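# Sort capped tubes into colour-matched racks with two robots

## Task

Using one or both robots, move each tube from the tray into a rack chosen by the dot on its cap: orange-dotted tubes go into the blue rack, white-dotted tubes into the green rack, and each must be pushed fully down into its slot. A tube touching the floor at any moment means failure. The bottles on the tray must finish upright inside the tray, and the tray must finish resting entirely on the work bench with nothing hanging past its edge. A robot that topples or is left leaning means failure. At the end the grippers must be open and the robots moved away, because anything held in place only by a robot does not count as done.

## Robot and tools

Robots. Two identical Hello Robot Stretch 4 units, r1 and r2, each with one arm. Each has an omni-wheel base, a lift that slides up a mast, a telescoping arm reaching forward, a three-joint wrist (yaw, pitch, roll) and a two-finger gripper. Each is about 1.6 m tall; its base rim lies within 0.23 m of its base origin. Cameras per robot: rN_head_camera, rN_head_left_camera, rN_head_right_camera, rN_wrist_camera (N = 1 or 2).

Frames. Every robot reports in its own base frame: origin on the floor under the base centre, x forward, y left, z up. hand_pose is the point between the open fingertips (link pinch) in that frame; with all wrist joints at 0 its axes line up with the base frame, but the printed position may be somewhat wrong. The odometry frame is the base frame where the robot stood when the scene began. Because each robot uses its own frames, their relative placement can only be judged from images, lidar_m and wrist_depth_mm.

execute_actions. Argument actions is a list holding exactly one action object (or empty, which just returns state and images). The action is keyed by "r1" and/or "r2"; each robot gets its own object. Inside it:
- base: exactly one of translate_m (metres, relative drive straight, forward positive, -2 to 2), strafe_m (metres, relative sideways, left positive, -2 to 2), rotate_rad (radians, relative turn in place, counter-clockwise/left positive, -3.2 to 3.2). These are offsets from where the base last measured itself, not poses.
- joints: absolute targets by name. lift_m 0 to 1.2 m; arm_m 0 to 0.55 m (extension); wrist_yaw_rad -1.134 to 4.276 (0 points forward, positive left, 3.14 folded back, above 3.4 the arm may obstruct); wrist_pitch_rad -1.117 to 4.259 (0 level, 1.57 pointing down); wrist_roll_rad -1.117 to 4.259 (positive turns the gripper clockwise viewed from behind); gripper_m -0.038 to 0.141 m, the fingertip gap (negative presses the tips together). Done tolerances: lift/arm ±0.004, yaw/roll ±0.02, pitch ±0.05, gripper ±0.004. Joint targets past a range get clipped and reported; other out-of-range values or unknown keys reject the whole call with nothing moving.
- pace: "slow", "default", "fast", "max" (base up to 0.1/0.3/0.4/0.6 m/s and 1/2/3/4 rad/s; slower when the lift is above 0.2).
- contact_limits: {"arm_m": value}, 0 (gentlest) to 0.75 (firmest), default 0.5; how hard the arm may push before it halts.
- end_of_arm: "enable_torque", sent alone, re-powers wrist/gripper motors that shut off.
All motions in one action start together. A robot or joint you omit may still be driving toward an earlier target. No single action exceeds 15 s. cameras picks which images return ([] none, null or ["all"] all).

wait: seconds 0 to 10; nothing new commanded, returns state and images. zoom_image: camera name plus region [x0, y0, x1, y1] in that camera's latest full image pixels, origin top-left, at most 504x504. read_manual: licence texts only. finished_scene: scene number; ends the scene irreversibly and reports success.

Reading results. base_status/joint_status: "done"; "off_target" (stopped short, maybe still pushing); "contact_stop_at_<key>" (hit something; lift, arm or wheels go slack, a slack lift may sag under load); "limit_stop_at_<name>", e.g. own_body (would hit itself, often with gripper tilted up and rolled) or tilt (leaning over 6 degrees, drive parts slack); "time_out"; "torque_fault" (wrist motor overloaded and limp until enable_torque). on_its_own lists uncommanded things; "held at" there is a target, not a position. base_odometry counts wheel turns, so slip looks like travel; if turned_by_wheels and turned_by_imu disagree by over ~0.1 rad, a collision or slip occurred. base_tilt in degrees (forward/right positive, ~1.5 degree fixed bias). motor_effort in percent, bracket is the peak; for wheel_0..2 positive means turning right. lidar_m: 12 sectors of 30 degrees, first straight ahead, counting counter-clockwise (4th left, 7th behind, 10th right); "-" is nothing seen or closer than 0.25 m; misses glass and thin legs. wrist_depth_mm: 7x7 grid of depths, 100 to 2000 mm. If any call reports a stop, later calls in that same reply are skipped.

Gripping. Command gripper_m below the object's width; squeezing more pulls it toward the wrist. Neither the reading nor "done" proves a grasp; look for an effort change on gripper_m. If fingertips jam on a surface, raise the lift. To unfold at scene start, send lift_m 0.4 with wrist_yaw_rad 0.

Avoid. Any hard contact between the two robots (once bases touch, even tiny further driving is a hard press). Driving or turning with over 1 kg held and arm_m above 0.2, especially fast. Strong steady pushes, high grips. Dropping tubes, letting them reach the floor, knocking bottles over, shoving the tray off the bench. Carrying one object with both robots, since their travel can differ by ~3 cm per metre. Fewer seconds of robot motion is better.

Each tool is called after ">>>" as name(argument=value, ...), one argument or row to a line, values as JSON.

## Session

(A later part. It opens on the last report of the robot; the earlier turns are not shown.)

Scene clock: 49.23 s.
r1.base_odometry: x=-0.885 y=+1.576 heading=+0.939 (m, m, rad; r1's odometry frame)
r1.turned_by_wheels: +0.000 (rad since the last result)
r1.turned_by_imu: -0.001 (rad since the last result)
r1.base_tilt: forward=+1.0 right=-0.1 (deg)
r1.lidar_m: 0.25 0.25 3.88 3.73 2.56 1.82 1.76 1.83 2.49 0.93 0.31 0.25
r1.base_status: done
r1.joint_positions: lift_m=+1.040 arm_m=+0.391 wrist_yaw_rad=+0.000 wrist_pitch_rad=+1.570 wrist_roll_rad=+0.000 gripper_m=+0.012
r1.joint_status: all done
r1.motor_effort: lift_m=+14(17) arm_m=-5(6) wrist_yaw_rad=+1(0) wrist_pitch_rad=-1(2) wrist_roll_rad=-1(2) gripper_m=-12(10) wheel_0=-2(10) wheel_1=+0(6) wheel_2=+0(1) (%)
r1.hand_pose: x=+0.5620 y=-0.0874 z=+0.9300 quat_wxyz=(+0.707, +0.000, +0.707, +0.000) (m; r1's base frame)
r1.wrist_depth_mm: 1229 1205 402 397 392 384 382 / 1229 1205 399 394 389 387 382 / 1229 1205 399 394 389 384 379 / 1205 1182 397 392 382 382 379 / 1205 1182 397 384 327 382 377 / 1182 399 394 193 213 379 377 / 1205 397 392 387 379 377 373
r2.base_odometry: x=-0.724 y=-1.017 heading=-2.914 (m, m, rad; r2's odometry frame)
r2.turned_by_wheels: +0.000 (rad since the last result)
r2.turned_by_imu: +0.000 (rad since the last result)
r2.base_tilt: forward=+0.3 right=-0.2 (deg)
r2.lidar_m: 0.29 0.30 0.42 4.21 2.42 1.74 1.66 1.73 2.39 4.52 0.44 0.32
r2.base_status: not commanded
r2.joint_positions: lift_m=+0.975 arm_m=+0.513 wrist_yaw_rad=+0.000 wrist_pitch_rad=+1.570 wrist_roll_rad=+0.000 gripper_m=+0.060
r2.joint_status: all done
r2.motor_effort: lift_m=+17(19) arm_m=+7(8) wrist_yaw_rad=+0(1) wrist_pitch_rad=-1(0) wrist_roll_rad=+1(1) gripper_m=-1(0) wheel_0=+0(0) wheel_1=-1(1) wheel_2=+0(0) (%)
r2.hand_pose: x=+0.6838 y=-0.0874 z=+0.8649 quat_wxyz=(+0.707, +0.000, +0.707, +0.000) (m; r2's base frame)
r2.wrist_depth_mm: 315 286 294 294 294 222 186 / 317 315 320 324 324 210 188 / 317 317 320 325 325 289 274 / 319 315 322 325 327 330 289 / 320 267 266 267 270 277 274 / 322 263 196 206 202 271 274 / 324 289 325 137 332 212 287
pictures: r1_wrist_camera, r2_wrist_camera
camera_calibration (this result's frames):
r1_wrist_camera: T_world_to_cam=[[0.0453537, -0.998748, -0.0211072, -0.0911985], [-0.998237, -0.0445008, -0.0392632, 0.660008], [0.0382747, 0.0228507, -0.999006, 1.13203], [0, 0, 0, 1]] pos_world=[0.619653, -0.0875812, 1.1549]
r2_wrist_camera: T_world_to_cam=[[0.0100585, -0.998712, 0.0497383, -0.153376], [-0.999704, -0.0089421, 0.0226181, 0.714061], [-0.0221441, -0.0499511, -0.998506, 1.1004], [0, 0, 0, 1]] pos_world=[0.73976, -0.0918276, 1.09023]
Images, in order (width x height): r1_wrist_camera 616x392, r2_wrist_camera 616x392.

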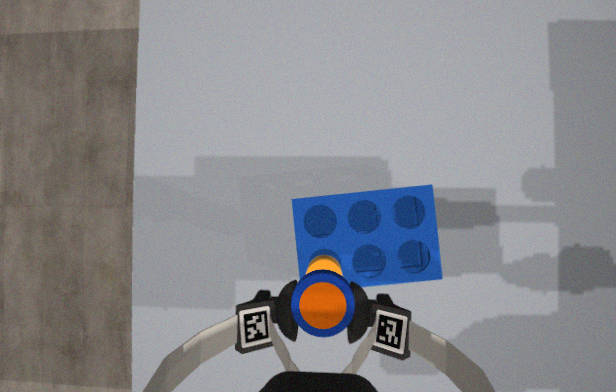

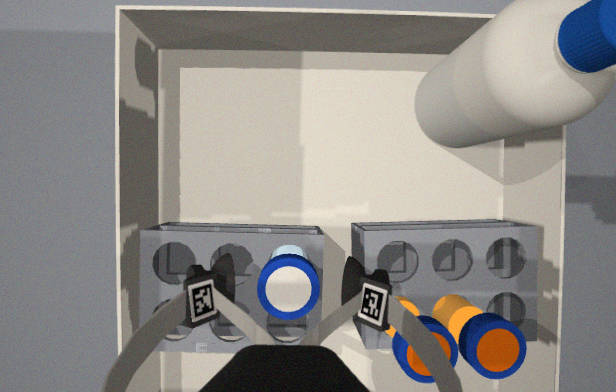

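>>> execute_actions(
  actions=[
    {"r1": {"joints": {"arm_m": 0.388, "lift_m": 0.966}}, "r2": {"joints": {"gripper_m": 0.012}}},
  ],
  cameras=["r1_wrist_camera", "r2_wrist_camera"],
)

Scene clock: 51.33 s.
r1.base_odometry: x=-0.885 y=+1.576 heading=+0.939 (m, m, rad; r1's odometry frame)
r1.turned_by_wheels: +0.000 (rad since the last result)
r1.turned_by_imu: +0.000 (rad since the last result)
r1.base_tilt: forward=+0.9 right=-0.1 (deg)
r1.lidar_m: 0.25 0.25 3.90 3.74 2.53 1.82 1.77 1.85 2.51 0.91 0.31 0.25
r1.base_status: not commanded
r1.joint_positions: lift_m=+0.966 arm_m=+0.389 wrist_yaw_rad=+0.000 wrist_pitch_rad=+1.570 wrist_roll_rad=+0.000 gripper_m=+0.012
r1.joint_status: all done
r1.motor_effort: lift_m=+14(12) arm_m=-5(6) wrist_yaw_rad=+1(2) wrist_pitch_rad=-1(1) wrist_roll_rad=-1(2) gripper_m=-7(10) wheel_0=-2(2) wheel_1=+0(0) wheel_2=+0(0) (%)
r1.hand_pose: x=+0.5600 y=-0.0874 z=+0.8560 quat_wxyz=(+0.707, +0.000, +0.707, +0.000) (m; r1's base frame)
r1.wrist_depth_mm: 1160 330 325 322 317 314 310 / 1138 329 324 320 317 312 310 / 1138 325 322 319 315 310 309 / 1138 325 322 317 307 309 306 / 1138 325 319 257 254 307 306 / 1118 322 317 193 213 306 304 / 1118 322 317 314 307 304 304
r2.base_odometry: x=-0.724 y=-1.017 heading=-2.914 (m, m, rad; r2's odometry frame)
r2.turned_by_wheels: +0.000 (rad since the last result)
r2.turned_by_imu: +0.000 (rad since the last result)
r2.base_tilt: forward=+0.2 right=-0.2 (deg)
r2.lidar_m: 0.28 0.29 0.43 4.22 2.41 1.75 1.67 1.76 2.41 4.53 0.43 0.32
r2.base_status: not commanded
r2.joint_positions: lift_m=+0.975 arm_m=+0.513 wrist_yaw_rad=+0.000 wrist_pitch_rad=+1.570 wrist_roll_rad=+0.000 gripper_m=+0.012
r2.joint_status: all done
r2.motor_effort: lift_m=+17(16) arm_m=+7(7) wrist_yaw_rad=+1(1) wrist_pitch_rad=+0(0) wrist_roll_rad=+1(1) gripper_m=-10(13) wheel_0=+0(0) wheel_1=-1(1) wheel_2=+0(0) (%)
r2.hand_pose: x=+0.6838 y=-0.0874 z=+0.8649 quat_wxyz=(+0.707, +0.000, +0.707, +0.000) (m; r2's base frame)
r2.wrist_depth_mm: 315 287 297 296 293 220 186 / 315 314 320 322 325 210 188 / 315 317 320 324 329 289 274 / 319 315 322 324 327 332 290 / 320 267 265 266 272 277 273 / 322 264 193 198 193 272 273 / 322 287 325 145 329 212 289
pictures: r1_wrist_camera, r2_wrist_camera
camera_calibration (this result's frames):
r1_wrist_camera: T_world_to_cam=[[0.0453525, -0.998748, -0.0211073, -0.0926694], [-0.998238, -0.0444996, -0.0392609, 0.655115], [0.0382725, 0.0228507, -0.999006, 1.05818], [0, 0, 0, 1]] pos_world=[0.617664, -0.0875812, 1.08089]
r2_wrist_camera: T_world_to_cam=[[0.0100586, -0.998712, 0.0497383, -0.153377], [-0.999704, -0.00894213, 0.0226181, 0.714061], [-0.0221441, -0.0499511, -0.998506, 1.1004], [0, 0, 0, 1]] pos_world=[0.73976, -0.0918276, 1.09023]
Images, in order (width x height): r1_wrist_camera 616x392, r2_wrist_camera 616x392.

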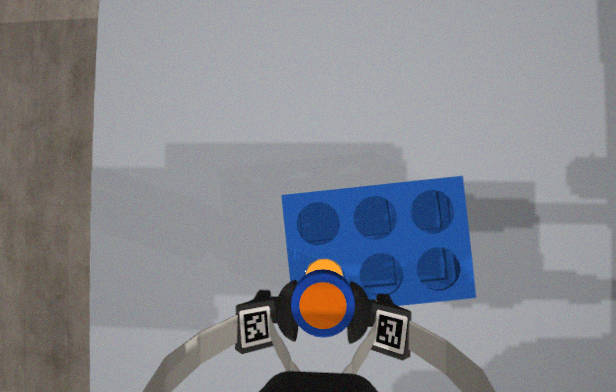

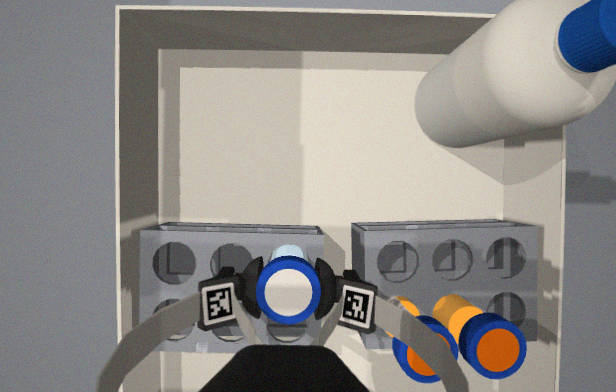

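>>> execute_actions(
  actions=[
    {"r1": {"joints": {"gripper_m": 0.06}}, "r2": {"joints": {"lift_m": 1.10}, "pace": "fast"}},
  ],
  cameras=["r1_wrist_camera", "r2_wrist_camera"],
)

Scene clock: 53.07 s.
r1.base_odometry: x=-0.885 y=+1.576 heading=+0.939 (m, m, rad; r1's odometry frame)
r1.turned_by_wheels: +0.000 (rad since the last result)
r1.turned_by_imu: +0.000 (rad since the last result)
r1.base_tilt: forward=+1.0 right=-0.1 (deg)
r1.lidar_m: 0.25 0.25 3.87 3.73 2.55 1.82 1.74 1.82 2.49 0.91 0.31 0.25
r1.base_status: not commanded
r1.joint_positions: lift_m=+0.966 arm_m=+0.389 wrist_yaw_rad=+0.000 wrist_pitch_rad=+1.570 wrist_roll_rad=+0.000 gripper_m=+0.060
r1.joint_status: all done
r1.motor_effort: lift_m=+14(14) arm_m=-5(6) wrist_yaw_rad=+0(0) wrist_pitch_rad=-1(1) wrist_roll_rad=-2(1) gripper_m=-3(9) wheel_0=-2(2) wheel_1=+0(1) wheel_2=+0(0) (%)
r1.hand_pose: x=+0.5600 y=-0.0874 z=+0.8560 quat_wxyz=(+0.707, +0.000, +0.707, +0.000) (m; r1's base frame)
r1.wrist_depth_mm: 1138 329 325 320 317 314 309 / 1138 329 325 319 315 312 309 / 1118 327 322 320 315 310 307 / 1138 325 320 317 307 309 307 / 1138 324 319 256 254 306 306 / 1138 322 319 194 217 306 304 / 1118 322 315 312 309 306 303
r2.base_odometry: x=-0.724 y=-1.017 heading=-2.914 (m, m, rad; r2's odometry frame)
r2.turned_by_wheels: +0.000 (rad since the last result)
r2.turned_by_imu: +0.000 (rad since the last result)
r2.base_tilt: forward=+0.2 right=-0.2 (deg)
r2.lidar_m: 0.28 0.31 0.43 4.23 2.41 1.75 1.65 1.76 2.40 4.51 0.44 0.29
r2.base_status: not commanded
r2.joint_positions: lift_m=+1.100 arm_m=+0.513 wrist_yaw_rad=+0.000 wrist_pitch_rad=+1.570 wrist_roll_rad=+0.000 gripper_m=+0.012
r2.joint_status: all done
r2.motor_effort: lift_m=+21(21) arm_m=+7(7) wrist_yaw_rad=+0(1) wrist_pitch_rad=+0(0) wrist_roll_rad=+1(1) gripper_m=-12(14) wheel_0=+0(0) wheel_1=-1(1) wheel_2=+0(0) (%)
r2.hand_pose: x=+0.6838 y=-0.0874 z=+0.9895 quat_wxyz=(+0.707, +0.000, +0.707, +0.000) (m; r2's base frame)
r2.wrist_depth_mm: 433 436 442 445 452 449 462 / 436 436 439 449 424 314 459 / 439 442 445 452 436 462 459 / 439 442 449 445 452 459 466 / 442 445 387 392 394 462 466 / 445 445 193 198 193 469 469 / 449 445 389 146 462 466 473
pictures: r1_wrist_camera, r2_wrist_camera
camera_calibration (this result's frames):
r1_wrist_camera: T_world_to_cam=[[0.0453526, -0.998748, -0.0211073, -0.0926693], [-0.998238, -0.0444996, -0.0392609, 0.655113], [0.0382725, 0.0228507, -0.999006, 1.05818], [0, 0, 0, 1]] pos_world=[0.617662, -0.0875812, 1.08089]
r2_wrist_camera: T_world_to_cam=[[0.0100586, -0.998712, 0.0497383, -0.159574], [-0.999704, -0.00894218, 0.0226182, 0.711247], [-0.0221443, -0.0499511, -0.998506, 1.22481], [0, 0, 0, 1]] pos_world=[0.739764, -0.0918276, 1.21483]
Images, in order (width x height): r1_wrist_camera 616x392, r2_wrist_camera 616x392.

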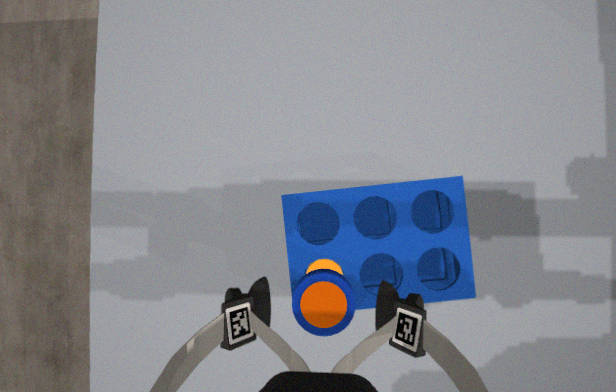

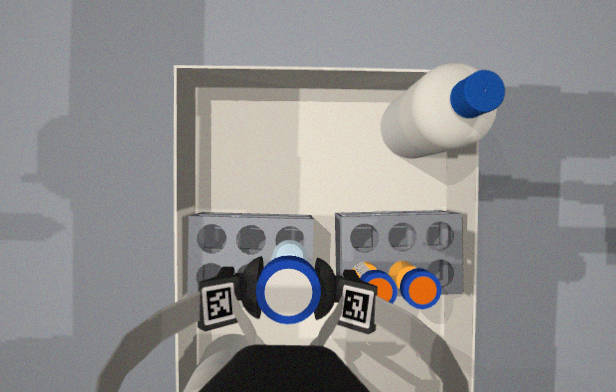

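>>> execute_actions(
  actions=[
    {"r1": {"joints": {"lift_m": 1.10}, "pace": "fast"}, "r2": {"base": {"strafe_m": 0.454}, "pace": "fast"}},
  ],
  cameras=["r2_wrist_camera"],
)

Scene clock: 57.33 s.
r1.base_odometry: x=-0.885 y=+1.576 heading=+0.939 (m, m, rad; r1's odometry frame)
r1.turned_by_wheels: +0.000 (rad since the last result)
r1.turned_by_imu: -0.001 (rad since the last result)
r1.base_tilt: forward=+0.9 right=-0.1 (deg)
r1.lidar_m: 0.25 0.25 3.92 3.73 2.56 1.84 1.75 1.85 2.52 0.95 0.29 0.25
r1.base_status: not commanded
r1.joint_positions: lift_m=+1.100 arm_m=+0.389 wrist_yaw_rad=+0.000 wrist_pitch_rad=+1.570 wrist_roll_rad=+0.000 gripper_m=+0.060
r1.joint_status: all done
r1.motor_effort: lift_m=+21(21) arm_m=-5(5) wrist_yaw_rad=-1(1) wrist_pitch_rad=-2(2) wrist_roll_rad=-2(1) gripper_m=-1(2) wheel_0=-2(2) wheel_1=+0(0) wheel_2=+0(0) (%)
r1.hand_pose: x=+0.5600 y=-0.0874 z=+0.9894 quat_wxyz=(+0.707, +0.000, +0.707, +0.000) (m; r1's base frame)
r1.wrist_depth_mm: 1281 1308 462 455 452 445 442 / 1308 1281 462 455 452 445 439 / 1281 1255 459 455 449 445 439 / 1281 1255 459 452 445 439 436 / 1255 1255 455 389 439 439 436 / 1255 1229 455 449 218 436 436 / 1255 1229 452 442 439 436 430
r2.base_odometry: x=-0.622 y=-1.459 heading=-2.914 (m, m, rad; r2's odometry frame)
r2.turned_by_wheels: +0.000 (rad since the last result)
r2.turned_by_imu: -0.001 (rad since the last result)
r2.base_tilt: forward=+0.3 right=-0.2 (deg)
r2.lidar_m: 0.29 0.29 3.95 3.75 2.41 1.73 1.68 1.77 2.41 1.22 0.42 0.30
r2.base_status: done
r2.joint_positions: lift_m=+1.100 arm_m=+0.513 wrist_yaw_rad=+0.000 wrist_pitch_rad=+1.570 wrist_roll_rad=+0.000 gripper_m=+0.012
r2.joint_status: not commanded
r2.motor_effort: lift_m=+21(21) arm_m=+7(8) wrist_yaw_rad=+2(0) wrist_pitch_rad=+0(0) wrist_roll_rad=+1(1) gripper_m=-10(11) wheel_0=+2(7) wheel_1=+0(11) wheel_2=+0(0) (%)
r2.hand_pose: x=+0.6838 y=-0.0874 z=+0.9895 quat_wxyz=(+0.707, +0.000, +0.707, +0.000) (m; r2's base frame)
r2.wrist_depth_mm: 1160 436 442 445 449 455 459 / 1182 445 445 442 452 459 459 / 1160 442 445 449 455 459 459 / 1160 445 449 449 455 462 469 / 1205 442 389 394 459 462 466 / 1160 449 193 198 193 466 466 / 1205 445 449 146 459 469 469
pictures: r2_wrist_camera
camera_calibration (this result's frames):
r2_wrist_camera: T_world_to_cam=[[0.0100584, -0.998712, 0.0497383, -0.159574], [-0.999704, -0.00894198, 0.0226182, 0.711254], [-0.0221443, -0.049951, -0.998506, 1.22481], [0, 0, 0, 1]] pos_world=[0.739771, -0.0918276, 1.21483]
Images, in order (width x height): r2_wrist_camera 616x392.

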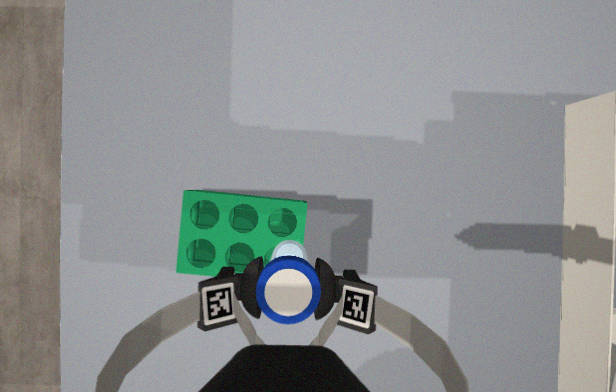

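>>> zoom_image(
  camera="r2_wrist_camera",
  region=[160, 175, 360, 335],
)

Region (160, 175, 360, 335) of r2_wrist_camera's 616x392 image, scaled by 2.520; it fills the top 403 rows of this view, and the rest is white.

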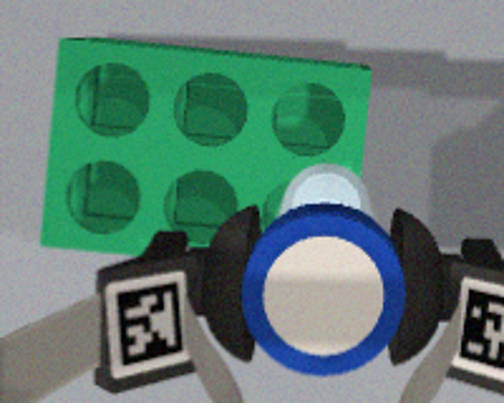

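>>> execute_actions(
  actions=[
    {"r1": {"base": {"strafe_m": -0.462}, "joints": {"arm_m": 0.474}, "pace": "fast"}, "r2": {"base": {"strafe_m": 0.0112}, "joints": {"arm_m": 0.489, "lift_m": 1.04}}},
  ],
  cameras=["r1_wrist_camera", "r2_wrist_camera"],
)

Scene clock: 68.40 s.
r1.base_odometry: x=-0.513 y=+1.303 heading=+0.939 (m, m, rad; r1's odometry frame)
r1.turned_by_wheels: +0.000 (rad since the last result)
r1.turned_by_imu: +0.000 (rad since the last result)
r1.base_tilt: forward=+1.1 right=+0.0 (deg)
r1.lidar_m: 0.25 0.25 0.30 4.18 2.51 1.85 1.76 1.85 2.52 0.92 0.34 0.25
r1.base_status: done
r1.joint_positions: lift_m=+1.100 arm_m=+0.473 wrist_yaw_rad=+0.000 wrist_pitch_rad=+1.570 wrist_roll_rad=+0.000 gripper_m=+0.060
r1.joint_status: all done
r1.motor_effort: lift_m=+20(21) arm_m=+5(3) wrist_yaw_rad=+0(0) wrist_pitch_rad=-1(1) wrist_roll_rad=-1(1) gripper_m=-4(1) wheel_0=-1(12) wheel_1=-2(11) wheel_2=+0(0) (%)
r1.hand_pose: x=+0.6442 y=-0.0874 z=+0.9895 quat_wxyz=(+0.707, +0.000, +0.707, +0.000) (m; r1's base frame)
r1.wrist_depth_mm: 473 469 462 455 452 445 442 / 473 466 459 455 449 442 439 / 473 466 455 452 445 336 296 / 469 462 455 449 445 439 433 / 466 459 455 387 384 382 433 / 462 459 455 413 217 418 430 / 466 455 452 436 436 430 430
r2.base_odometry: x=-0.619 y=-1.470 heading=-2.914 (m, m, rad; r2's odometry frame)
r2.turned_by_wheels: +0.000 (rad since the last result)
r2.turned_by_imu: +0.000 (rad since the last result)
r2.base_tilt: forward=+0.2 right=-0.2 (deg)
r2.lidar_m: 0.29 0.30 3.92 3.75 2.42 1.77 1.67 1.72 2.39 1.22 0.45 0.31
r2.base_status: done
r2.joint_positions: lift_m=+1.040 arm_m=+0.490 wrist_yaw_rad=+0.000 wrist_pitch_rad=+1.570 wrist_roll_rad=+0.000 gripper_m=+0.012
r2.joint_status: all done
r2.motor_effort: lift_m=+17(23) arm_m=-7(8) wrist_yaw_rad=+1(1) wrist_pitch_rad=+0(0) wrist_roll_rad=+1(1) gripper_m=-10(11) wheel_0=+1(6) wheel_1=+0(10) wheel_2=+0(0) (%)
r2.hand_pose: x=+0.6615 y=-0.0874 z=+0.9299 quat_wxyz=(+0.707, +0.000, +0.707, +0.000) (m; r2's base frame)
r2.wrist_depth_mm: 377 379 387 389 394 397 399 / 379 382 387 392 394 397 397 / 379 384 387 392 397 402 402 / 384 384 332 389 394 399 404 / 384 387 332 332 397 404 404 / 387 389 194 198 193 402 407 / 382 387 392 145 399 407 410
pictures: r1_wrist_camera, r2_wrist_camera
camera_calibration (this result's frames):
r1_wrist_camera: T_world_to_cam=[[0.0454808, -0.998742, -0.0211024, -0.0937576], [-0.998228, -0.0446256, -0.0393689, 0.744491], [0.0383776, 0.0228555, -0.999002, 1.18823], [0, 0, 0, 1]] pos_world=[0.701835, -0.0875739, 1.21437]
r2_wrist_camera: T_world_to_cam=[[0.00999641, -0.998712, 0.0497379, -0.156343], [-0.999704, -0.00887814, 0.0226537, 0.690228], [-0.0221829, -0.0499496, -0.998505, 1.16482], [0, 0, 0, 1]] pos_world=[0.717426, -0.0918312, 1.15522]
Images, in order (width x height): r1_wrist_camera 616x392, r2_wrist_camera 616x392.

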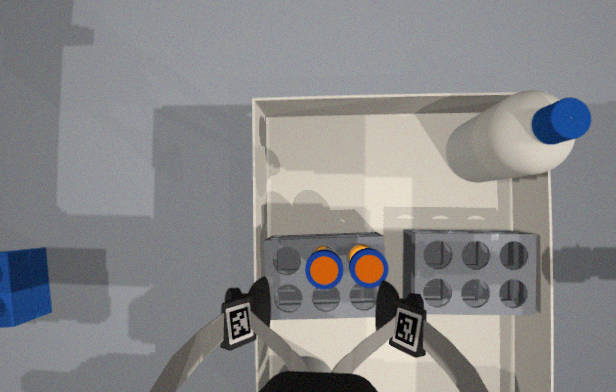

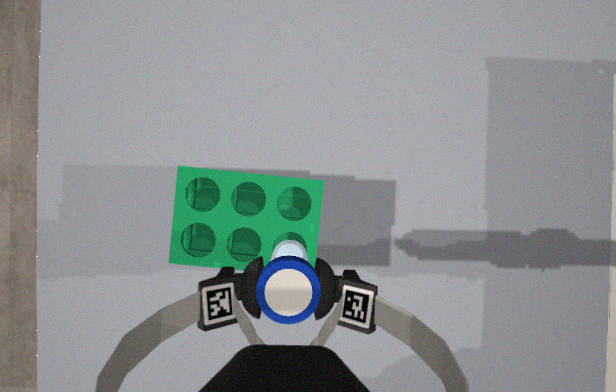

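>>> zoom_image(
  camera="r2_wrist_camera",
  region=[160, 155, 360, 335],
)

Region (160, 155, 360, 335) of r2_wrist_camera's 616x392 image, scaled by 2.520; it fills the top 454 rows of this view, and the rest is white.

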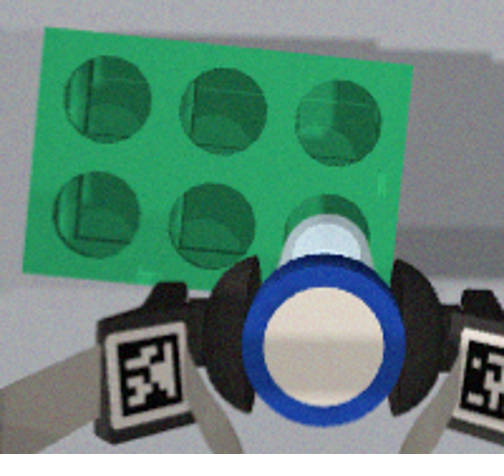

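>>> execute_actions(
  actions=[
    {"r1": {"joints": {"wrist_roll_rad": 1.571, "lift_m": 1.03}}, "r2": {"joints": {"arm_m": 0.487, "lift_m": 0.966}}},
  ],
  cameras=["r1_wrist_camera", "r2_wrist_camera"],
)

Scene clock: 71.50 s.
r1.base_odometry: x=-0.513 y=+1.303 heading=+0.939 (m, m, rad; r1's odometry frame)
r1.turned_by_wheels: +0.000 (rad since the last result)
r1.turned_by_imu: +0.000 (rad since the last result)
r1.base_tilt: forward=+1.0 right=-0.1 (deg)
r1.lidar_m: 0.25 0.25 0.31 4.19 2.53 1.84 1.75 1.85 2.51 0.94 0.34 0.25
r1.base_status: not commanded
r1.joint_positions: lift_m=+1.030 arm_m=+0.473 wrist_yaw_rad=+0.000 wrist_pitch_rad=+1.570 wrist_roll_rad=+1.570 gripper_m=+0.060
r1.joint_status: all done
r1.motor_effort: lift_m=+14(18) arm_m=+5(5) wrist_yaw_rad=+2(2) wrist_pitch_rad=-1(1) wrist_roll_rad=+0(4) gripper_m=-3(1) wheel_0=-1(1) wheel_1=-2(2) wheel_2=+0(0) (%)
r1.hand_pose: x=+0.6442 y=-0.0874 z=+0.9200 quat_wxyz=(+0.500, +0.500, +0.500, -0.500) (m; r1's base frame)
r1.wrist_depth_mm: 399 243 332 336 353 351 382 / 397 276 330 359 382 379 377 / 394 387 384 375 379 375 338 / 392 384 384 379 377 375 338 / 392 379 379 317 375 370 338 / 389 379 377 256 217 270 230 / 384 349 332 307 303 244 227
r2.base_odometry: x=-0.619 y=-1.470 heading=-2.914 (m, m, rad; r2's odometry frame)
r2.turned_by_wheels: +0.000 (rad since the last result)
r2.turned_by_imu: +0.000 (rad since the last result)
r2.base_tilt: forward=+0.2 right=-0.2 (deg)
r2.lidar_m: 0.28 0.30 3.93 3.76 2.42 1.74 1.67 1.76 2.39 1.21 0.41 0.32
r2.base_status: not commanded
r2.joint_positions: lift_m=+0.966 arm_m=+0.488 wrist_yaw_rad=+0.000 wrist_pitch_rad=+1.570 wrist_roll_rad=+0.000 gripper_m=+0.012
r2.joint_status: all done
r2.motor_effort: lift_m=+17(16) arm_m=-7(8) wrist_yaw_rad=+2(2) wrist_pitch_rad=-1(1) wrist_roll_rad=+1(1) gripper_m=-11(11) wheel_0=+1(1) wheel_1=+0(0) wheel_2=+0(0) (%)
r2.hand_pose: x=+0.6595 y=-0.0874 z=+0.8559 quat_wxyz=(+0.707, +0.000, +0.707, +0.000) (m; r2's base frame)
r2.wrist_depth_mm: 306 310 312 315 319 322 325 / 306 310 312 315 320 322 324 / 309 310 315 317 322 324 325 / 310 312 289 314 324 327 327 / 310 314 257 258 324 329 329 / 314 314 193 198 193 329 330 / 315 315 320 146 325 327 332
pictures: r1_wrist_camera, r2_wrist_camera
camera_calibration (this result's frames):
r1_wrist_camera: T_world_to_cam=[[-0.998708, -0.0458601, -0.0219027, 0.661511], [-0.0449912, 0.99824, -0.0386381, 0.218153], [0.0236361, -0.0376027, -0.999013, 1.12305], [0, 0, 0, 1]] pos_world=[0.643926, -0.145202, 1.14486]
r2_wrist_camera: T_world_to_cam=[[0.0100024, -0.998712, 0.0497377, -0.152646], [-0.999704, -0.0088834, 0.0226693, 0.689899], [-0.0221983, -0.0499498, -0.998505, 1.0909], [0, 0, 0, 1]] pos_world=[0.715437, -0.0918309, 1.08122]
Images, in order (width x height): r1_wrist_camera 616x392, r2_wrist_camera 616x392.

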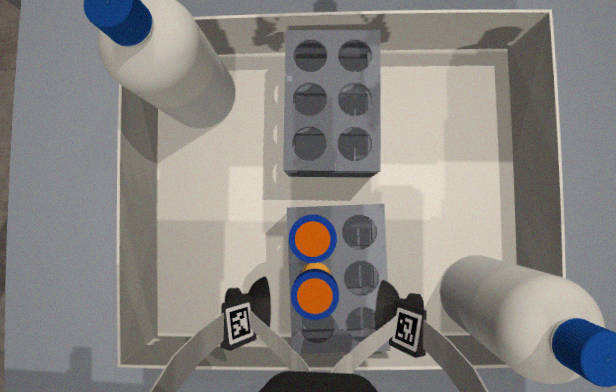

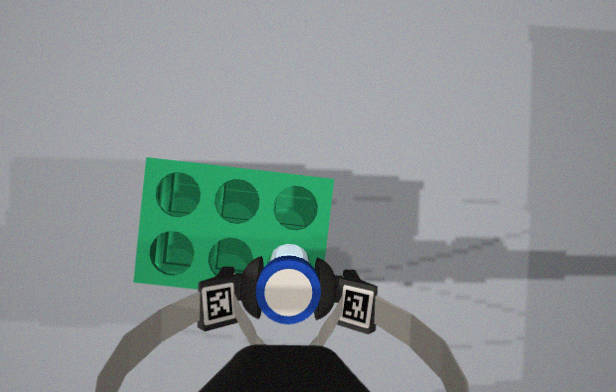

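>>> execute_actions(
  actions=[
    {"r1": {"base": {"strafe_m": 0.007}, "joints": {"arm_m": 0.480}}, "r2": {"joints": {"gripper_m": 0.06}}},
  ],
  cameras=["r1_wrist_camera", "r2_wrist_camera"],
)

Scene clock: 73.80 s.
r1.base_odometry: x=-0.518 y=+1.307 heading=+0.939 (m, m, rad; r1's odometry frame)
r1.turned_by_wheels: +0.000 (rad since the last result)
r1.turned_by_imu: +0.000 (rad since the last result)
r1.base_tilt: forward=+0.9 right=+0.0 (deg)
r1.lidar_m: 0.25 0.25 0.34 4.19 2.57 1.86 1.74 1.85 2.47 0.94 0.31 0.25
r1.base_status: done
r1.joint_positions: lift_m=+1.030 arm_m=+0.479 wrist_yaw_rad=+0.000 wrist_pitch_rad=+1.570 wrist_roll_rad=+1.571 gripper_m=+0.060
r1.joint_status: all done
r1.motor_effort: lift_m=+14(14) arm_m=+5(6) wrist_yaw_rad=-1(0) wrist_pitch_rad=+0(1) wrist_roll_rad=-1(1) gripper_m=-1(5) wheel_0=+2(9) wheel_1=+1(6) wheel_2=+0(5) (%)
r1.hand_pose: x=+0.6502 y=-0.0874 z=+0.9200 quat_wxyz=(+0.500, +0.500, +0.500, -0.500) (m; r1's base frame)
r1.wrist_depth_mm: 399 245 327 329 329 349 327 / 397 345 334 353 379 377 343 / 394 387 387 322 377 377 345 / 392 387 382 382 377 373 349 / 389 382 382 317 373 370 319 / 389 379 375 315 217 282 230 / 384 382 375 314 342 306 231
r2.base_odometry: x=-0.619 y=-1.470 heading=-2.914 (m, m, rad; r2's odometry frame)
r2.turned_by_wheels: +0.000 (rad since the last result)
r2.turned_by_imu: +0.000 (rad since the last result)
r2.base_tilt: forward=+0.3 right=-0.2 (deg)
r2.lidar_m: 0.28 0.31 3.90 3.74 2.43 1.74 1.66 1.75 2.38 1.21 0.44 0.31
r2.base_status: not commanded
r2.joint_positions: lift_m=+0.966 arm_m=+0.488 wrist_yaw_rad=+0.000 wrist_pitch_rad=+1.570 wrist_roll_rad=+0.000 gripper_m=+0.060
r2.joint_status: all done
r2.motor_effort: lift_m=+16(17) arm_m=-8(8) wrist_yaw_rad=+0(2) wrist_pitch_rad=+0(1) wrist_roll_rad=+1(1) gripper_m=-2(8) wheel_0=+1(1) wheel_1=+0(0) wheel_2=+0(0) (%)
r2.hand_pose: x=+0.6595 y=-0.0874 z=+0.8559 quat_wxyz=(+0.707, +0.000, +0.707, +0.000) (m; r2's base frame)
r2.wrist_depth_mm: 307 310 314 315 317 322 325 / 307 310 314 317 319 324 325 / 309 312 314 319 322 324 327 / 310 310 287 314 322 327 329 / 312 314 258 259 325 327 330 / 312 314 197 200 202 327 329 / 314 315 319 137 325 329 332
pictures: r1_wrist_camera, r2_wrist_camera
camera_calibration (this result's frames):
r1_wrist_camera: T_world_to_cam=[[-0.998709, -0.0458245, -0.0219257, 0.667499], [-0.0449548, 0.998241, -0.0386391, 0.218399], [0.0236578, -0.0376035, -0.999013, 1.1229], [0, 0, 0, 1]] pos_world=[0.64989, -0.145202, 1.14486]
r2_wrist_camera: T_world_to_cam=[[0.0100024, -0.998712, 0.0497377, -0.152646], [-0.999704, -0.00888332, 0.0226694, 0.689896], [-0.0221984, -0.0499497, -0.998505, 1.0909], [0, 0, 0, 1]] pos_world=[0.715434, -0.0918309, 1.08122]
Images, in order (width x height): r1_wrist_camera 616x392, r2_wrist_camera 616x392.

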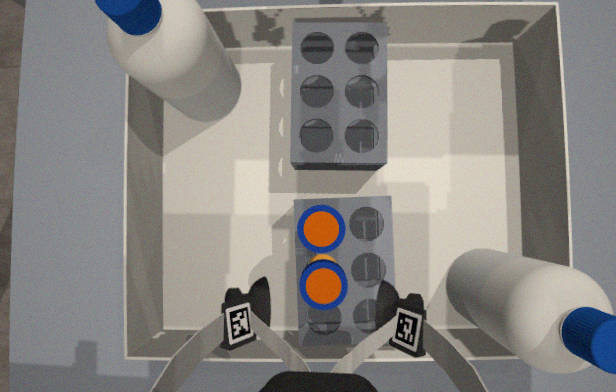

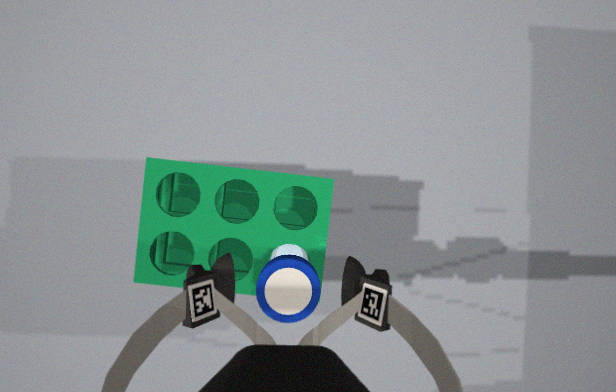

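>>> execute_actions(
  actions=[
    {"r1": {"joints": {"lift_m": 0.975}}, "r2": {"joints": {"lift_m": 1.10}, "pace": "fast"}},
  ],
  cameras=["r1_wrist_camera"],
)

Scene clock: 75.50 s.
r1.base_odometry: x=-0.518 y=+1.307 heading=+0.939 (m, m, rad; r1's odometry frame)
r1.turned_by_wheels: +0.000 (rad since the last result)
r1.turned_by_imu: +0.000 (rad since the last result)
r1.base_tilt: forward=+1.0 right=-0.1 (deg)
r1.lidar_m: 0.25 0.25 0.31 4.19 2.54 1.87 1.76 1.84 2.48 0.91 0.32 0.25
r1.base_status: not commanded
r1.joint_positions: lift_m=+0.975 arm_m=+0.479 wrist_yaw_rad=+0.000 wrist_pitch_rad=+1.570 wrist_roll_rad=+1.571 gripper_m=+0.060
r1.joint_status: all done
r1.motor_effort: lift_m=+14(15) arm_m=+5(5) wrist_yaw_rad=-2(0) wrist_pitch_rad=-1(1) wrist_roll_rad=+0(0) gripper_m=-6(3) wheel_0=+2(2) wheel_1=+2(1) wheel_2=+0(0) (%)
r1.hand_pose: x=+0.6502 y=-0.0874 z=+0.8650 quat_wxyz=(+0.500, +0.500, +0.500, -0.500) (m; r1's base frame)
r1.wrist_depth_mm: 342 201 307 294 309 325 310 / 340 282 330 300 322 324 314 / 338 322 330 320 322 324 312 / 336 322 327 325 322 320 315 / 332 319 325 259 317 319 301 / 330 315 324 200 217 282 212 / 329 276 252 259 249 263 201
r2.base_odometry: x=-0.619 y=-1.470 heading=-2.914 (m, m, rad; r2's odometry frame)
r2.turned_by_wheels: +0.000 (rad since the last result)
r2.turned_by_imu: +0.000 (rad since the last result)
r2.base_tilt: forward=+0.2 right=-0.2 (deg)
r2.lidar_m: 0.28 0.30 3.93 3.76 2.42 1.75 1.67 1.77 2.38 1.21 0.44 0.31
r2.base_status: not commanded
r2.joint_positions: lift_m=+1.100 arm_m=+0.488 wrist_yaw_rad=+0.000 wrist_pitch_rad=+1.570 wrist_roll_rad=+0.000 gripper_m=+0.060
r2.joint_status: all done
r2.motor_effort: lift_m=+22(25) arm_m=-8(7) wrist_yaw_rad=+0(1) wrist_pitch_rad=+0(1) wrist_roll_rad=+1(1) gripper_m=-2(1) wheel_0=+1(1) wheel_1=+0(0) wheel_2=+0(0) (%)
r2.hand_pose: x=+0.6595 y=-0.0874 z=+0.9895 quat_wxyz=(+0.707, +0.000, +0.707, +0.000) (m; r2's base frame)
r2.wrist_depth_mm: 1160 439 442 449 452 459 459 / 1160 436 439 449 449 459 459 / 1160 439 442 452 455 455 462 / 1182 442 389 452 455 466 466 / 1182 442 442 452 459 462 469 / 1182 442 198 455 203 466 469 / 1182 442 452 137 462 466 469
pictures: r1_wrist_camera
camera_calibration (this result's frames):
r1_wrist_camera: T_world_to_cam=[[-0.998709, -0.0458248, -0.0219258, 0.666295], [-0.044955, 0.998241, -0.0386391, 0.216274], [0.0236579, -0.0376035, -0.999013, 1.06796], [0, 0, 0, 1]] pos_world=[0.649892, -0.145202, 1.08987]
Images, in order (width x height): r1_wrist_camera 616x392.

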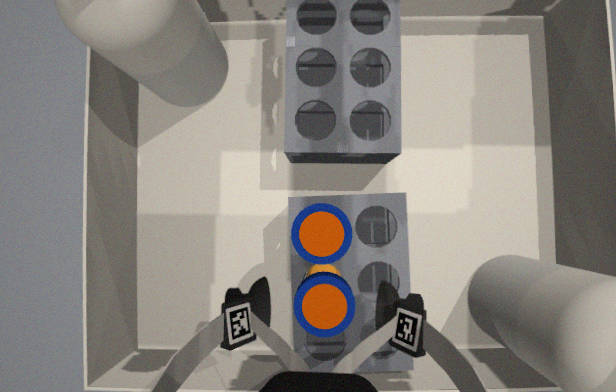

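>>> execute_actions(
  actions=[
    {"r1": {"joints": {"gripper_m": 0.012}}, "r2": {"base": {"strafe_m": -0.2}, "joints": {"arm_m": 0.473}, "pace": "fast"}},
  ],
  cameras=["r1_wrist_camera"],
)

>>> execute_actions(
  actions=[
    {"r1": {"joints": {"lift_m": 1.10}, "pace": "fast"}, "r2": {"base": {"strafe_m": -0.15}, "pace": "fast"}},
  ],
  cameras=["r1_wrist_camera", "r2_wrist_camera"],
)

Scene clock: 78.40 s.
r1.base_odometry: x=-0.518 y=+1.307 heading=+0.939 (m, m, rad; r1's odometry frame)
r1.turned_by_wheels: +0.000 (rad since the last result)
r1.turned_by_imu: +0.000 (rad since the last result)
r1.base_tilt: forward=+1.0 right=-0.1 (deg)
r1.lidar_m: 0.25 0.25 0.31 4.18 2.51 1.85 1.76 1.82 2.46 0.90 0.33 0.25
r1.base_status: not commanded
r1.joint_positions: lift_m=+0.975 arm_m=+0.479 wrist_yaw_rad=+0.000 wrist_pitch_rad=+1.570 wrist_roll_rad=+1.571 gripper_m=+0.012
r1.joint_status: all done
r1.motor_effort: lift_m=+13(13) arm_m=+5(5) wrist_yaw_rad=-1(2) wrist_pitch_rad=+0(0) wrist_roll_rad=+0(0) gripper_m=-10(10) wheel_0=+2(2) wheel_1=+1(1) wheel_2=+0(0) (%)
r1.hand_pose: x=+0.6502 y=-0.0874 z=+0.8650 quat_wxyz=(+0.500, +0.500, +0.500, -0.500) (m; r1's base frame)
r1.wrist_depth_mm: 342 201 307 293 310 325 310 / 340 282 330 297 322 324 314 / 338 322 330 320 320 322 314 / 334 320 327 324 322 319 312 / 332 319 325 251 315 315 301 / 330 317 324 193 214 281 211 / 327 276 253 259 249 247 200
r2.base_odometry: x=-0.664 y=-1.275 heading=-2.914 (m, m, rad; r2's odometry frame)
r2.turned_by_wheels: +0.000 (rad since the last result)
r2.turned_by_imu: +0.000 (rad since the last result)
r2.base_tilt: forward=+0.3 right=-0.2 (deg)
r2.lidar_m: 0.28 0.29 0.43 3.95 2.42 1.74 1.66 1.75 2.39 4.77 0.43 0.31
r2.base_status: done
r2.joint_positions: lift_m=+1.100 arm_m=+0.474 wrist_yaw_rad=+0.000 wrist_pitch_rad=+1.570 wrist_roll_rad=+0.000 gripper_m=+0.060
r2.joint_status: all done
r2.motor_effort: lift_m=+22(22) arm_m=-7(8) wrist_yaw_rad=+1(0) wrist_pitch_rad=+0(1) wrist_roll_rad=+1(1) gripper_m=-3(3) wheel_0=-2(9) wheel_1=+0(12) wheel_2=+0(0) (%)
r2.hand_pose: x=+0.6454 y=-0.0874 z=+0.9895 quat_wxyz=(+0.707, +0.000, +0.707, +0.000) (m; r2's base frame)
r2.wrist_depth_mm: 436 436 442 452 452 459 462 / 436 439 442 449 449 455 459 / 436 439 449 449 455 455 462 / 382 421 449 452 455 452 424 / 439 445 449 452 459 402 427 / 445 445 197 459 203 459 466 / 442 445 452 137 459 334 466
pictures: r1_wrist_camera
camera_calibration (this result's frames):
r1_wrist_camera: T_world_to_cam=[[-0.998709, -0.0458242, -0.0219258, 0.666296], [-0.0449545, 0.998242, -0.0386391, 0.216274], [0.0236579, -0.0376036, -0.999013, 1.06796], [0, 0, 0, 1]] pos_world=[0.649892, -0.145202, 1.08987]
Images, in order (width x height): r1_wrist_camera 616x392.

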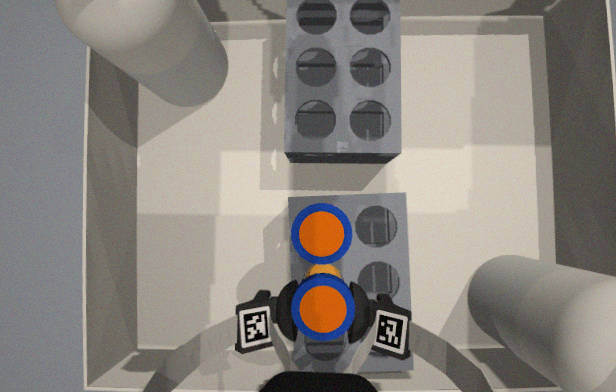

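Scene clock: 80.07 s.
r1.base_odometry: x=-0.518 y=+1.307 heading=+0.939 (m, m, rad; r1's odometry frame)
r1.turned_by_wheels: +0.000 (rad since the last result)
r1.turned_by_imu: +0.000 (rad since the last result)
r1.base_tilt: forward=+1.0 right=+0.0 (deg)
r1.lidar_m: 0.25 0.25 0.30 4.18 2.55 1.84 1.77 1.85 2.50 0.92 0.34 0.25
r1.base_status: not commanded
r1.joint_positions: lift_m=+1.100 arm_m=+0.479 wrist_yaw_rad=+0.000 wrist_pitch_rad=+1.570 wrist_roll_rad=+1.571 gripper_m=+0.012
r1.joint_status: all done
r1.motor_effort: lift_m=+21(22) arm_m=+5(5) wrist_yaw_rad=-2(1) wrist_pitch_rad=-1(2) wrist_roll_rad=+1(0) gripper_m=-12(11) wheel_0=+2(2) wheel_1=+1(2) wheel_2=+0(0) (%)
r1.hand_pose: x=+0.6502 y=-0.0874 z=+0.9894 quat_wxyz=(+0.500, +0.500, +0.500, -0.500) (m; r1's base frame)
r1.wrist_depth_mm: 1281 469 462 459 459 455 449 / 1042 466 334 427 449 449 449 / 917 466 455 445 445 442 445 / 1255 462 452 449 445 442 442 / 854 455 449 415 442 370 439 / 842 452 436 193 214 303 433 / 854 452 445 445 436 436 433
r2.base_odometry: x=-0.698 y=-1.129 heading=-2.914 (m, m, rad; r2's odometry frame)
r2.turned_by_wheels: +0.000 (rad since the last result)
r2.turned_by_imu: +0.000 (rad since the last result)
r2.base_tilt: forward=+0.3 right=-0.2 (deg)
r2.lidar_m: 0.29 0.30 0.42 4.10 2.43 1.76 1.66 1.77 2.39 4.62 0.43 0.29
r2.base_status: done
r2.joint_positions: lift_m=+1.100 arm_m=+0.474 wrist_yaw_rad=+0.000 wrist_pitch_rad=+1.570 wrist_roll_rad=+0.000 gripper_m=+0.060
r2.joint_status: not commanded
r2.motor_effort: lift_m=+22(21) arm_m=-7(8) wrist_yaw_rad=+2(1) wrist_pitch_rad=-1(0) wrist_roll_rad=+1(1) gripper_m=+0(4) wheel_0=-2(8) wheel_1=+0(8) wheel_2=+0(0) (%)
r2.hand_pose: x=+0.6454 y=-0.0874 z=+0.9895 quat_wxyz=(+0.707, +0.000, +0.707, +0.000) (m; r2's base frame)
r2.wrist_depth_mm: 436 439 439 445 452 455 455 / 439 445 442 449 452 445 325 / 439 442 445 452 449 459 402 / 436 445 445 452 449 407 404 / 442 445 449 449 397 399 413 / 449 445 196 452 202 466 442 / 442 445 449 137 387 462 439
pictures: r1_wrist_camera, r2_wrist_camera
camera_calibration (this result's frames):
r1_wrist_camera: T_world_to_cam=[[-0.998709, -0.0458243, -0.0219257, 0.669027], [-0.0449546, 0.998242, -0.0386391, 0.221081], [0.0236578, -0.0376036, -0.999013, 1.19223], [0, 0, 0, 1]] pos_world=[0.649896, -0.145202, 1.21426]
r2_wrist_camera: T_world_to_cam=[[0.00997388, -0.998713, 0.0497375, -0.159132], [-0.999703, -0.00885339, 0.0226978, 0.672811], [-0.0222282, -0.0499491, -0.998504, 1.224], [0, 0, 0, 1]] pos_world=[0.701405, -0.0918326, 1.21482]
Images, in order (width x height): r1_wrist_camera 616x392, r2_wrist_camera 616x392.

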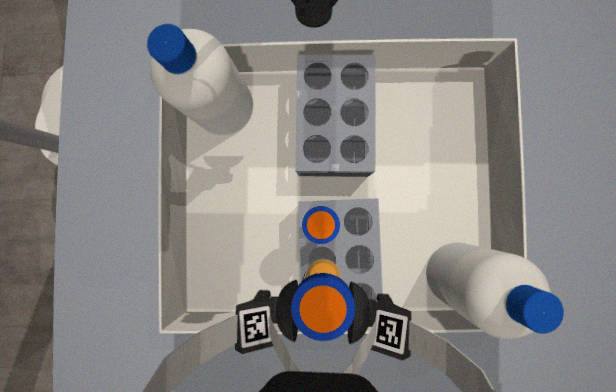

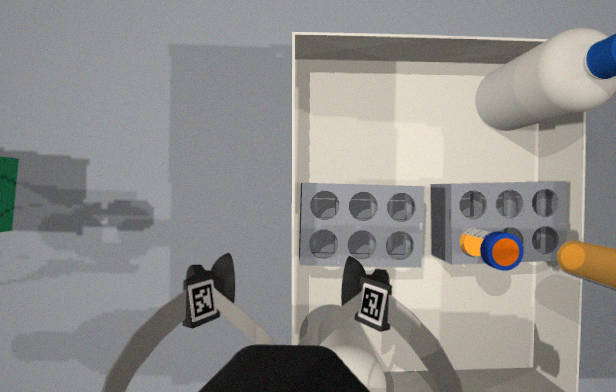

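>>> execute_actions(
  actions=[
    {"r1": {"base": {"strafe_m": 0.3815}, "joints": {"arm_m": 0.407}, "pace": "fast"}, "r2": {"base": {"strafe_m": -0.192}, "joints": {"lift_m": 1.05}, "pace": "fast"}},
  ],
  cameras=["r1_wrist_camera", "r2_wrist_camera"],
)

Scene clock: 85.83 s.
r1.base_odometry: x=-0.826 y=+1.533 heading=+0.939 (m, m, rad; r1's odometry frame)
r1.turned_by_wheels: +0.000 (rad since the last result)
r1.turned_by_imu: -0.001 (rad since the last result)
r1.base_tilt: forward=+1.1 right=+0.0 (deg)
r1.lidar_m: 0.25 0.25 3.95 3.79 2.55 1.82 1.75 1.81 2.50 0.95 0.33 0.25
r1.base_status: done
r1.joint_positions: lift_m=+1.100 arm_m=+0.408 wrist_yaw_rad=+0.000 wrist_pitch_rad=+1.570 wrist_roll_rad=+1.571 gripper_m=+0.012
r1.joint_status: all done
r1.motor_effort: lift_m=+20(21) arm_m=-5(5) wrist_yaw_rad=+2(2) wrist_pitch_rad=+0(0) wrist_roll_rad=-1(0) gripper_m=-9(11) wheel_0=-1(11) wheel_1=-2(13) wheel_2=-1(4) (%)
r1.hand_pose: x=+0.5790 y=-0.0874 z=+0.9895 quat_wxyz=(+0.500, +0.500, +0.500, -0.500) (m; r1's base frame)
r1.wrist_depth_mm: 473 469 462 459 459 455 449 / 469 466 462 459 455 452 445 / 469 462 459 455 452 449 449 / 462 462 455 452 449 445 439 / 459 455 452 421 445 442 439 / 455 452 445 193 213 439 436 / 459 452 449 325 439 436 436
r2.base_odometry: x=-0.742 y=-0.942 heading=-2.915 (m, m, rad; r2's odometry frame)
r2.turned_by_wheels: +0.000 (rad since the last result)
r2.turned_by_imu: +0.000 (rad since the last result)
r2.base_tilt: forward=+0.2 right=-0.3 (deg)
r2.lidar_m: 0.29 0.29 0.43 4.31 2.41 1.73 1.66 1.76 2.40 4.43 0.46 0.31
r2.base_status: done
r2.joint_positions: lift_m=+1.050 arm_m=+0.474 wrist_yaw_rad=+0.000 wrist_pitch_rad=+1.570 wrist_roll_rad=+0.000 gripper_m=+0.060
r2.joint_status: all done
r2.motor_effort: lift_m=+17(20) arm_m=-7(7) wrist_yaw_rad=+1(2) wrist_pitch_rad=+0(1) wrist_roll_rad=+1(1) gripper_m=-4(2) wheel_0=-1(7) wheel_1=-1(9) wheel_2=+0(0) (%)
r2.hand_pose: x=+0.6454 y=-0.0874 z=+0.9399 quat_wxyz=(+0.707, +0.000, +0.707, +0.000) (m; r2's base frame)
r2.wrist_depth_mm: 384 373 370 349 255 404 410 / 389 389 394 399 317 407 413 / 387 392 394 399 404 410 410 / 389 362 392 342 359 413 415 / 392 364 351 340 357 413 418 / 392 387 196 402 202 410 418 / 397 294 402 138 407 418 418
pictures: r1_wrist_camera, r2_wrist_camera
camera_calibration (this result's frames):
r1_wrist_camera: T_world_to_cam=[[-0.998721, -0.045599, -0.0218518, 0.597883], [-0.0447322, 0.998252, -0.0386357, 0.217751], [0.0235753, -0.0376088, -0.999014, 1.19401], [0, 0, 0, 1]] pos_world=[0.57871, -0.145202, 1.21431]
r2_wrist_camera: T_world_to_cam=[[0.00997591, -0.998713, 0.0497375, -0.156665], [-0.999703, -0.00885542, 0.0226978, 0.673928], [-0.0222281, -0.0499491, -0.998504, 1.17445], [0, 0, 0, 1]] pos_world=[0.701397, -0.0918325, 1.16519]
Images, in order (width x height): r1_wrist_camera 616x392, r2_wrist_camera 616x392.

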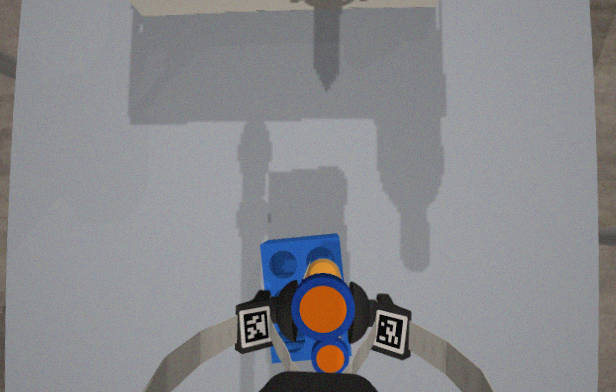

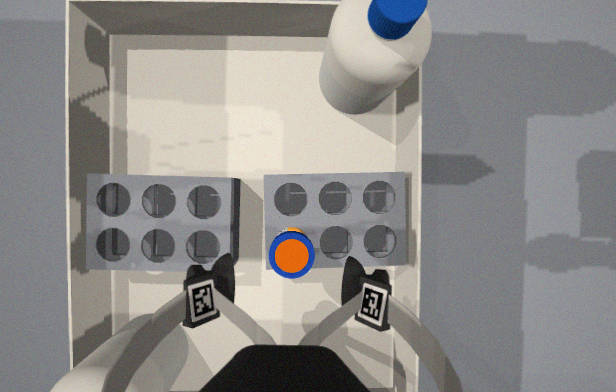

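>>> zoom_image(
  camera="r1_wrist_camera",
  region=[230, 215, 420, 385],
)

Region (230, 215, 420, 385) of r1_wrist_camera's 616x392 image, scaled by 2.653; it fills the top 451 rows of this view, and the rest is white.

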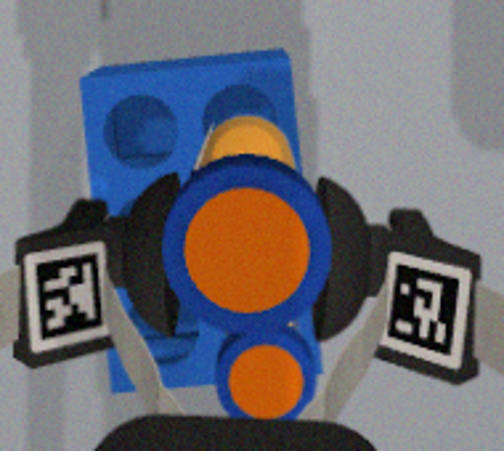

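>>> execute_actions(
  actions=[
    {"r1": {"base": {"strafe_m": 0.002}, "joints": {"arm_m": 0.412, "lift_m": 0.966}}, "r2": {"base": {"strafe_m": -0.002}, "joints": {"arm_m": 0.479, "lift_m": 0.975}}},
  ],
  cameras=["r1_wrist_camera", "r2_wrist_camera"],
)

Scene clock: 89.03 s.
r1.base_odometry: x=-0.828 y=+1.534 heading=+0.939 (m, m, rad; r1's odometry frame)
r1.turned_by_wheels: +0.000 (rad since the last result)
r1.turned_by_imu: -0.001 (rad since the last result)
r1.base_tilt: forward=+1.0 right=-0.1 (deg)
r1.lidar_m: 0.25 0.25 3.96 3.81 2.54 1.82 1.76 1.82 2.52 0.87 0.32 0.25
r1.base_status: done
r1.joint_positions: lift_m=+0.966 arm_m=+0.411 wrist_yaw_rad=+0.000 wrist_pitch_rad=+1.570 wrist_roll_rad=+1.571 gripper_m=+0.012
r1.joint_status: all done
r1.motor_effort: lift_m=+14(18) arm_m=+5(4) wrist_yaw_rad=+1(1) wrist_pitch_rad=-1(1) wrist_roll_rad=+0(0) gripper_m=-11(13) wheel_0=-1(6) wheel_1=-3(6) wheel_2=+0(1) (%)
r1.hand_pose: x=+0.5822 y=-0.0874 z=+0.8560 quat_wxyz=(+0.500, +0.500, +0.500, -0.500) (m; r1's base frame)
r1.wrist_depth_mm: 332 329 327 325 322 319 317 / 330 327 325 324 320 317 315 / 327 325 322 320 319 315 314 / 325 324 320 317 317 314 310 / 324 322 319 266 314 310 309 / 322 319 317 193 213 309 307 / 320 317 254 254 281 307 306
r2.base_odometry: x=-0.742 y=-0.940 heading=-2.915 (m, m, rad; r2's odometry frame)
r2.turned_by_wheels: +0.000 (rad since the last result)
r2.turned_by_imu: +0.000 (rad since the last result)
r2.base_tilt: forward=+0.2 right=-0.2 (deg)
r2.lidar_m: 0.29 0.31 0.43 4.31 2.42 1.75 1.67 1.74 2.40 4.43 0.45 0.32
r2.base_status: done
r2.joint_positions: lift_m=+0.975 arm_m=+0.478 wrist_yaw_rad=+0.000 wrist_pitch_rad=+1.570 wrist_roll_rad=+0.000 gripper_m=+0.060
r2.joint_status: all done
r2.motor_effort: lift_m=+16(19) arm_m=+8(7) wrist_yaw_rad=+2(2) wrist_pitch_rad=+0(0) wrist_roll_rad=+1(1) gripper_m=-5(0) wheel_0=-1(4) wheel_1=-2(4) wheel_2=+0(0) (%)
r2.hand_pose: x=+0.6488 y=-0.0874 z=+0.8649 quat_wxyz=(+0.707, +0.000, +0.707, +0.000) (m; r2's base frame)
r2.wrist_depth_mm: 301 314 319 320 191 329 334 / 296 317 320 324 289 332 336 / 297 319 322 324 324 332 338 / 263 290 317 319 287 336 338 / 260 263 265 266 272 336 340 / 267 263 196 216 203 336 340 / 286 300 324 137 332 340 342
pictures: r1_wrist_camera, r2_wrist_camera
camera_calibration (this result's frames):
r1_wrist_camera: T_world_to_cam=[[-0.998721, -0.0455986, -0.0218606, 0.598147], [-0.0447315, 0.998252, -0.0386361, 0.212737], [0.0235841, -0.0376088, -0.999014, 1.06062], [0, 0, 0, 1]] pos_world=[0.581884, -0.145202, 1.08087]
r2_wrist_camera: T_world_to_cam=[[0.00999597, -0.998712, 0.0497375, -0.152983], [-0.999703, -0.0088755, 0.0226978, 0.678988], [-0.0222271, -0.0499496, -0.998504, 1.09968], [0, 0, 0, 1]] pos_world=[0.704758, -0.0918313, 1.09023]
Images, in order (width x height): r1_wrist_camera 616x392, r2_wrist_camera 616x392.

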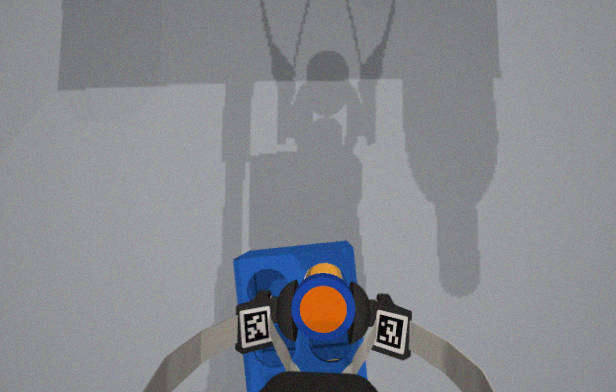

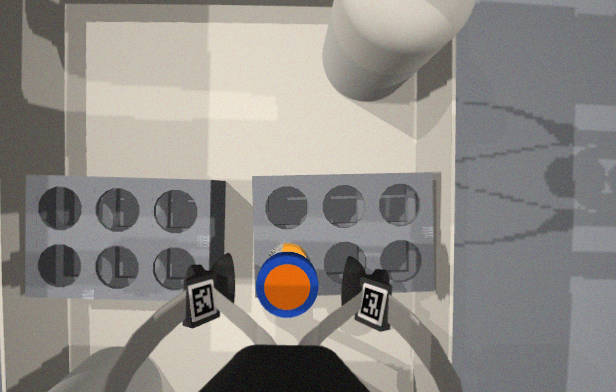

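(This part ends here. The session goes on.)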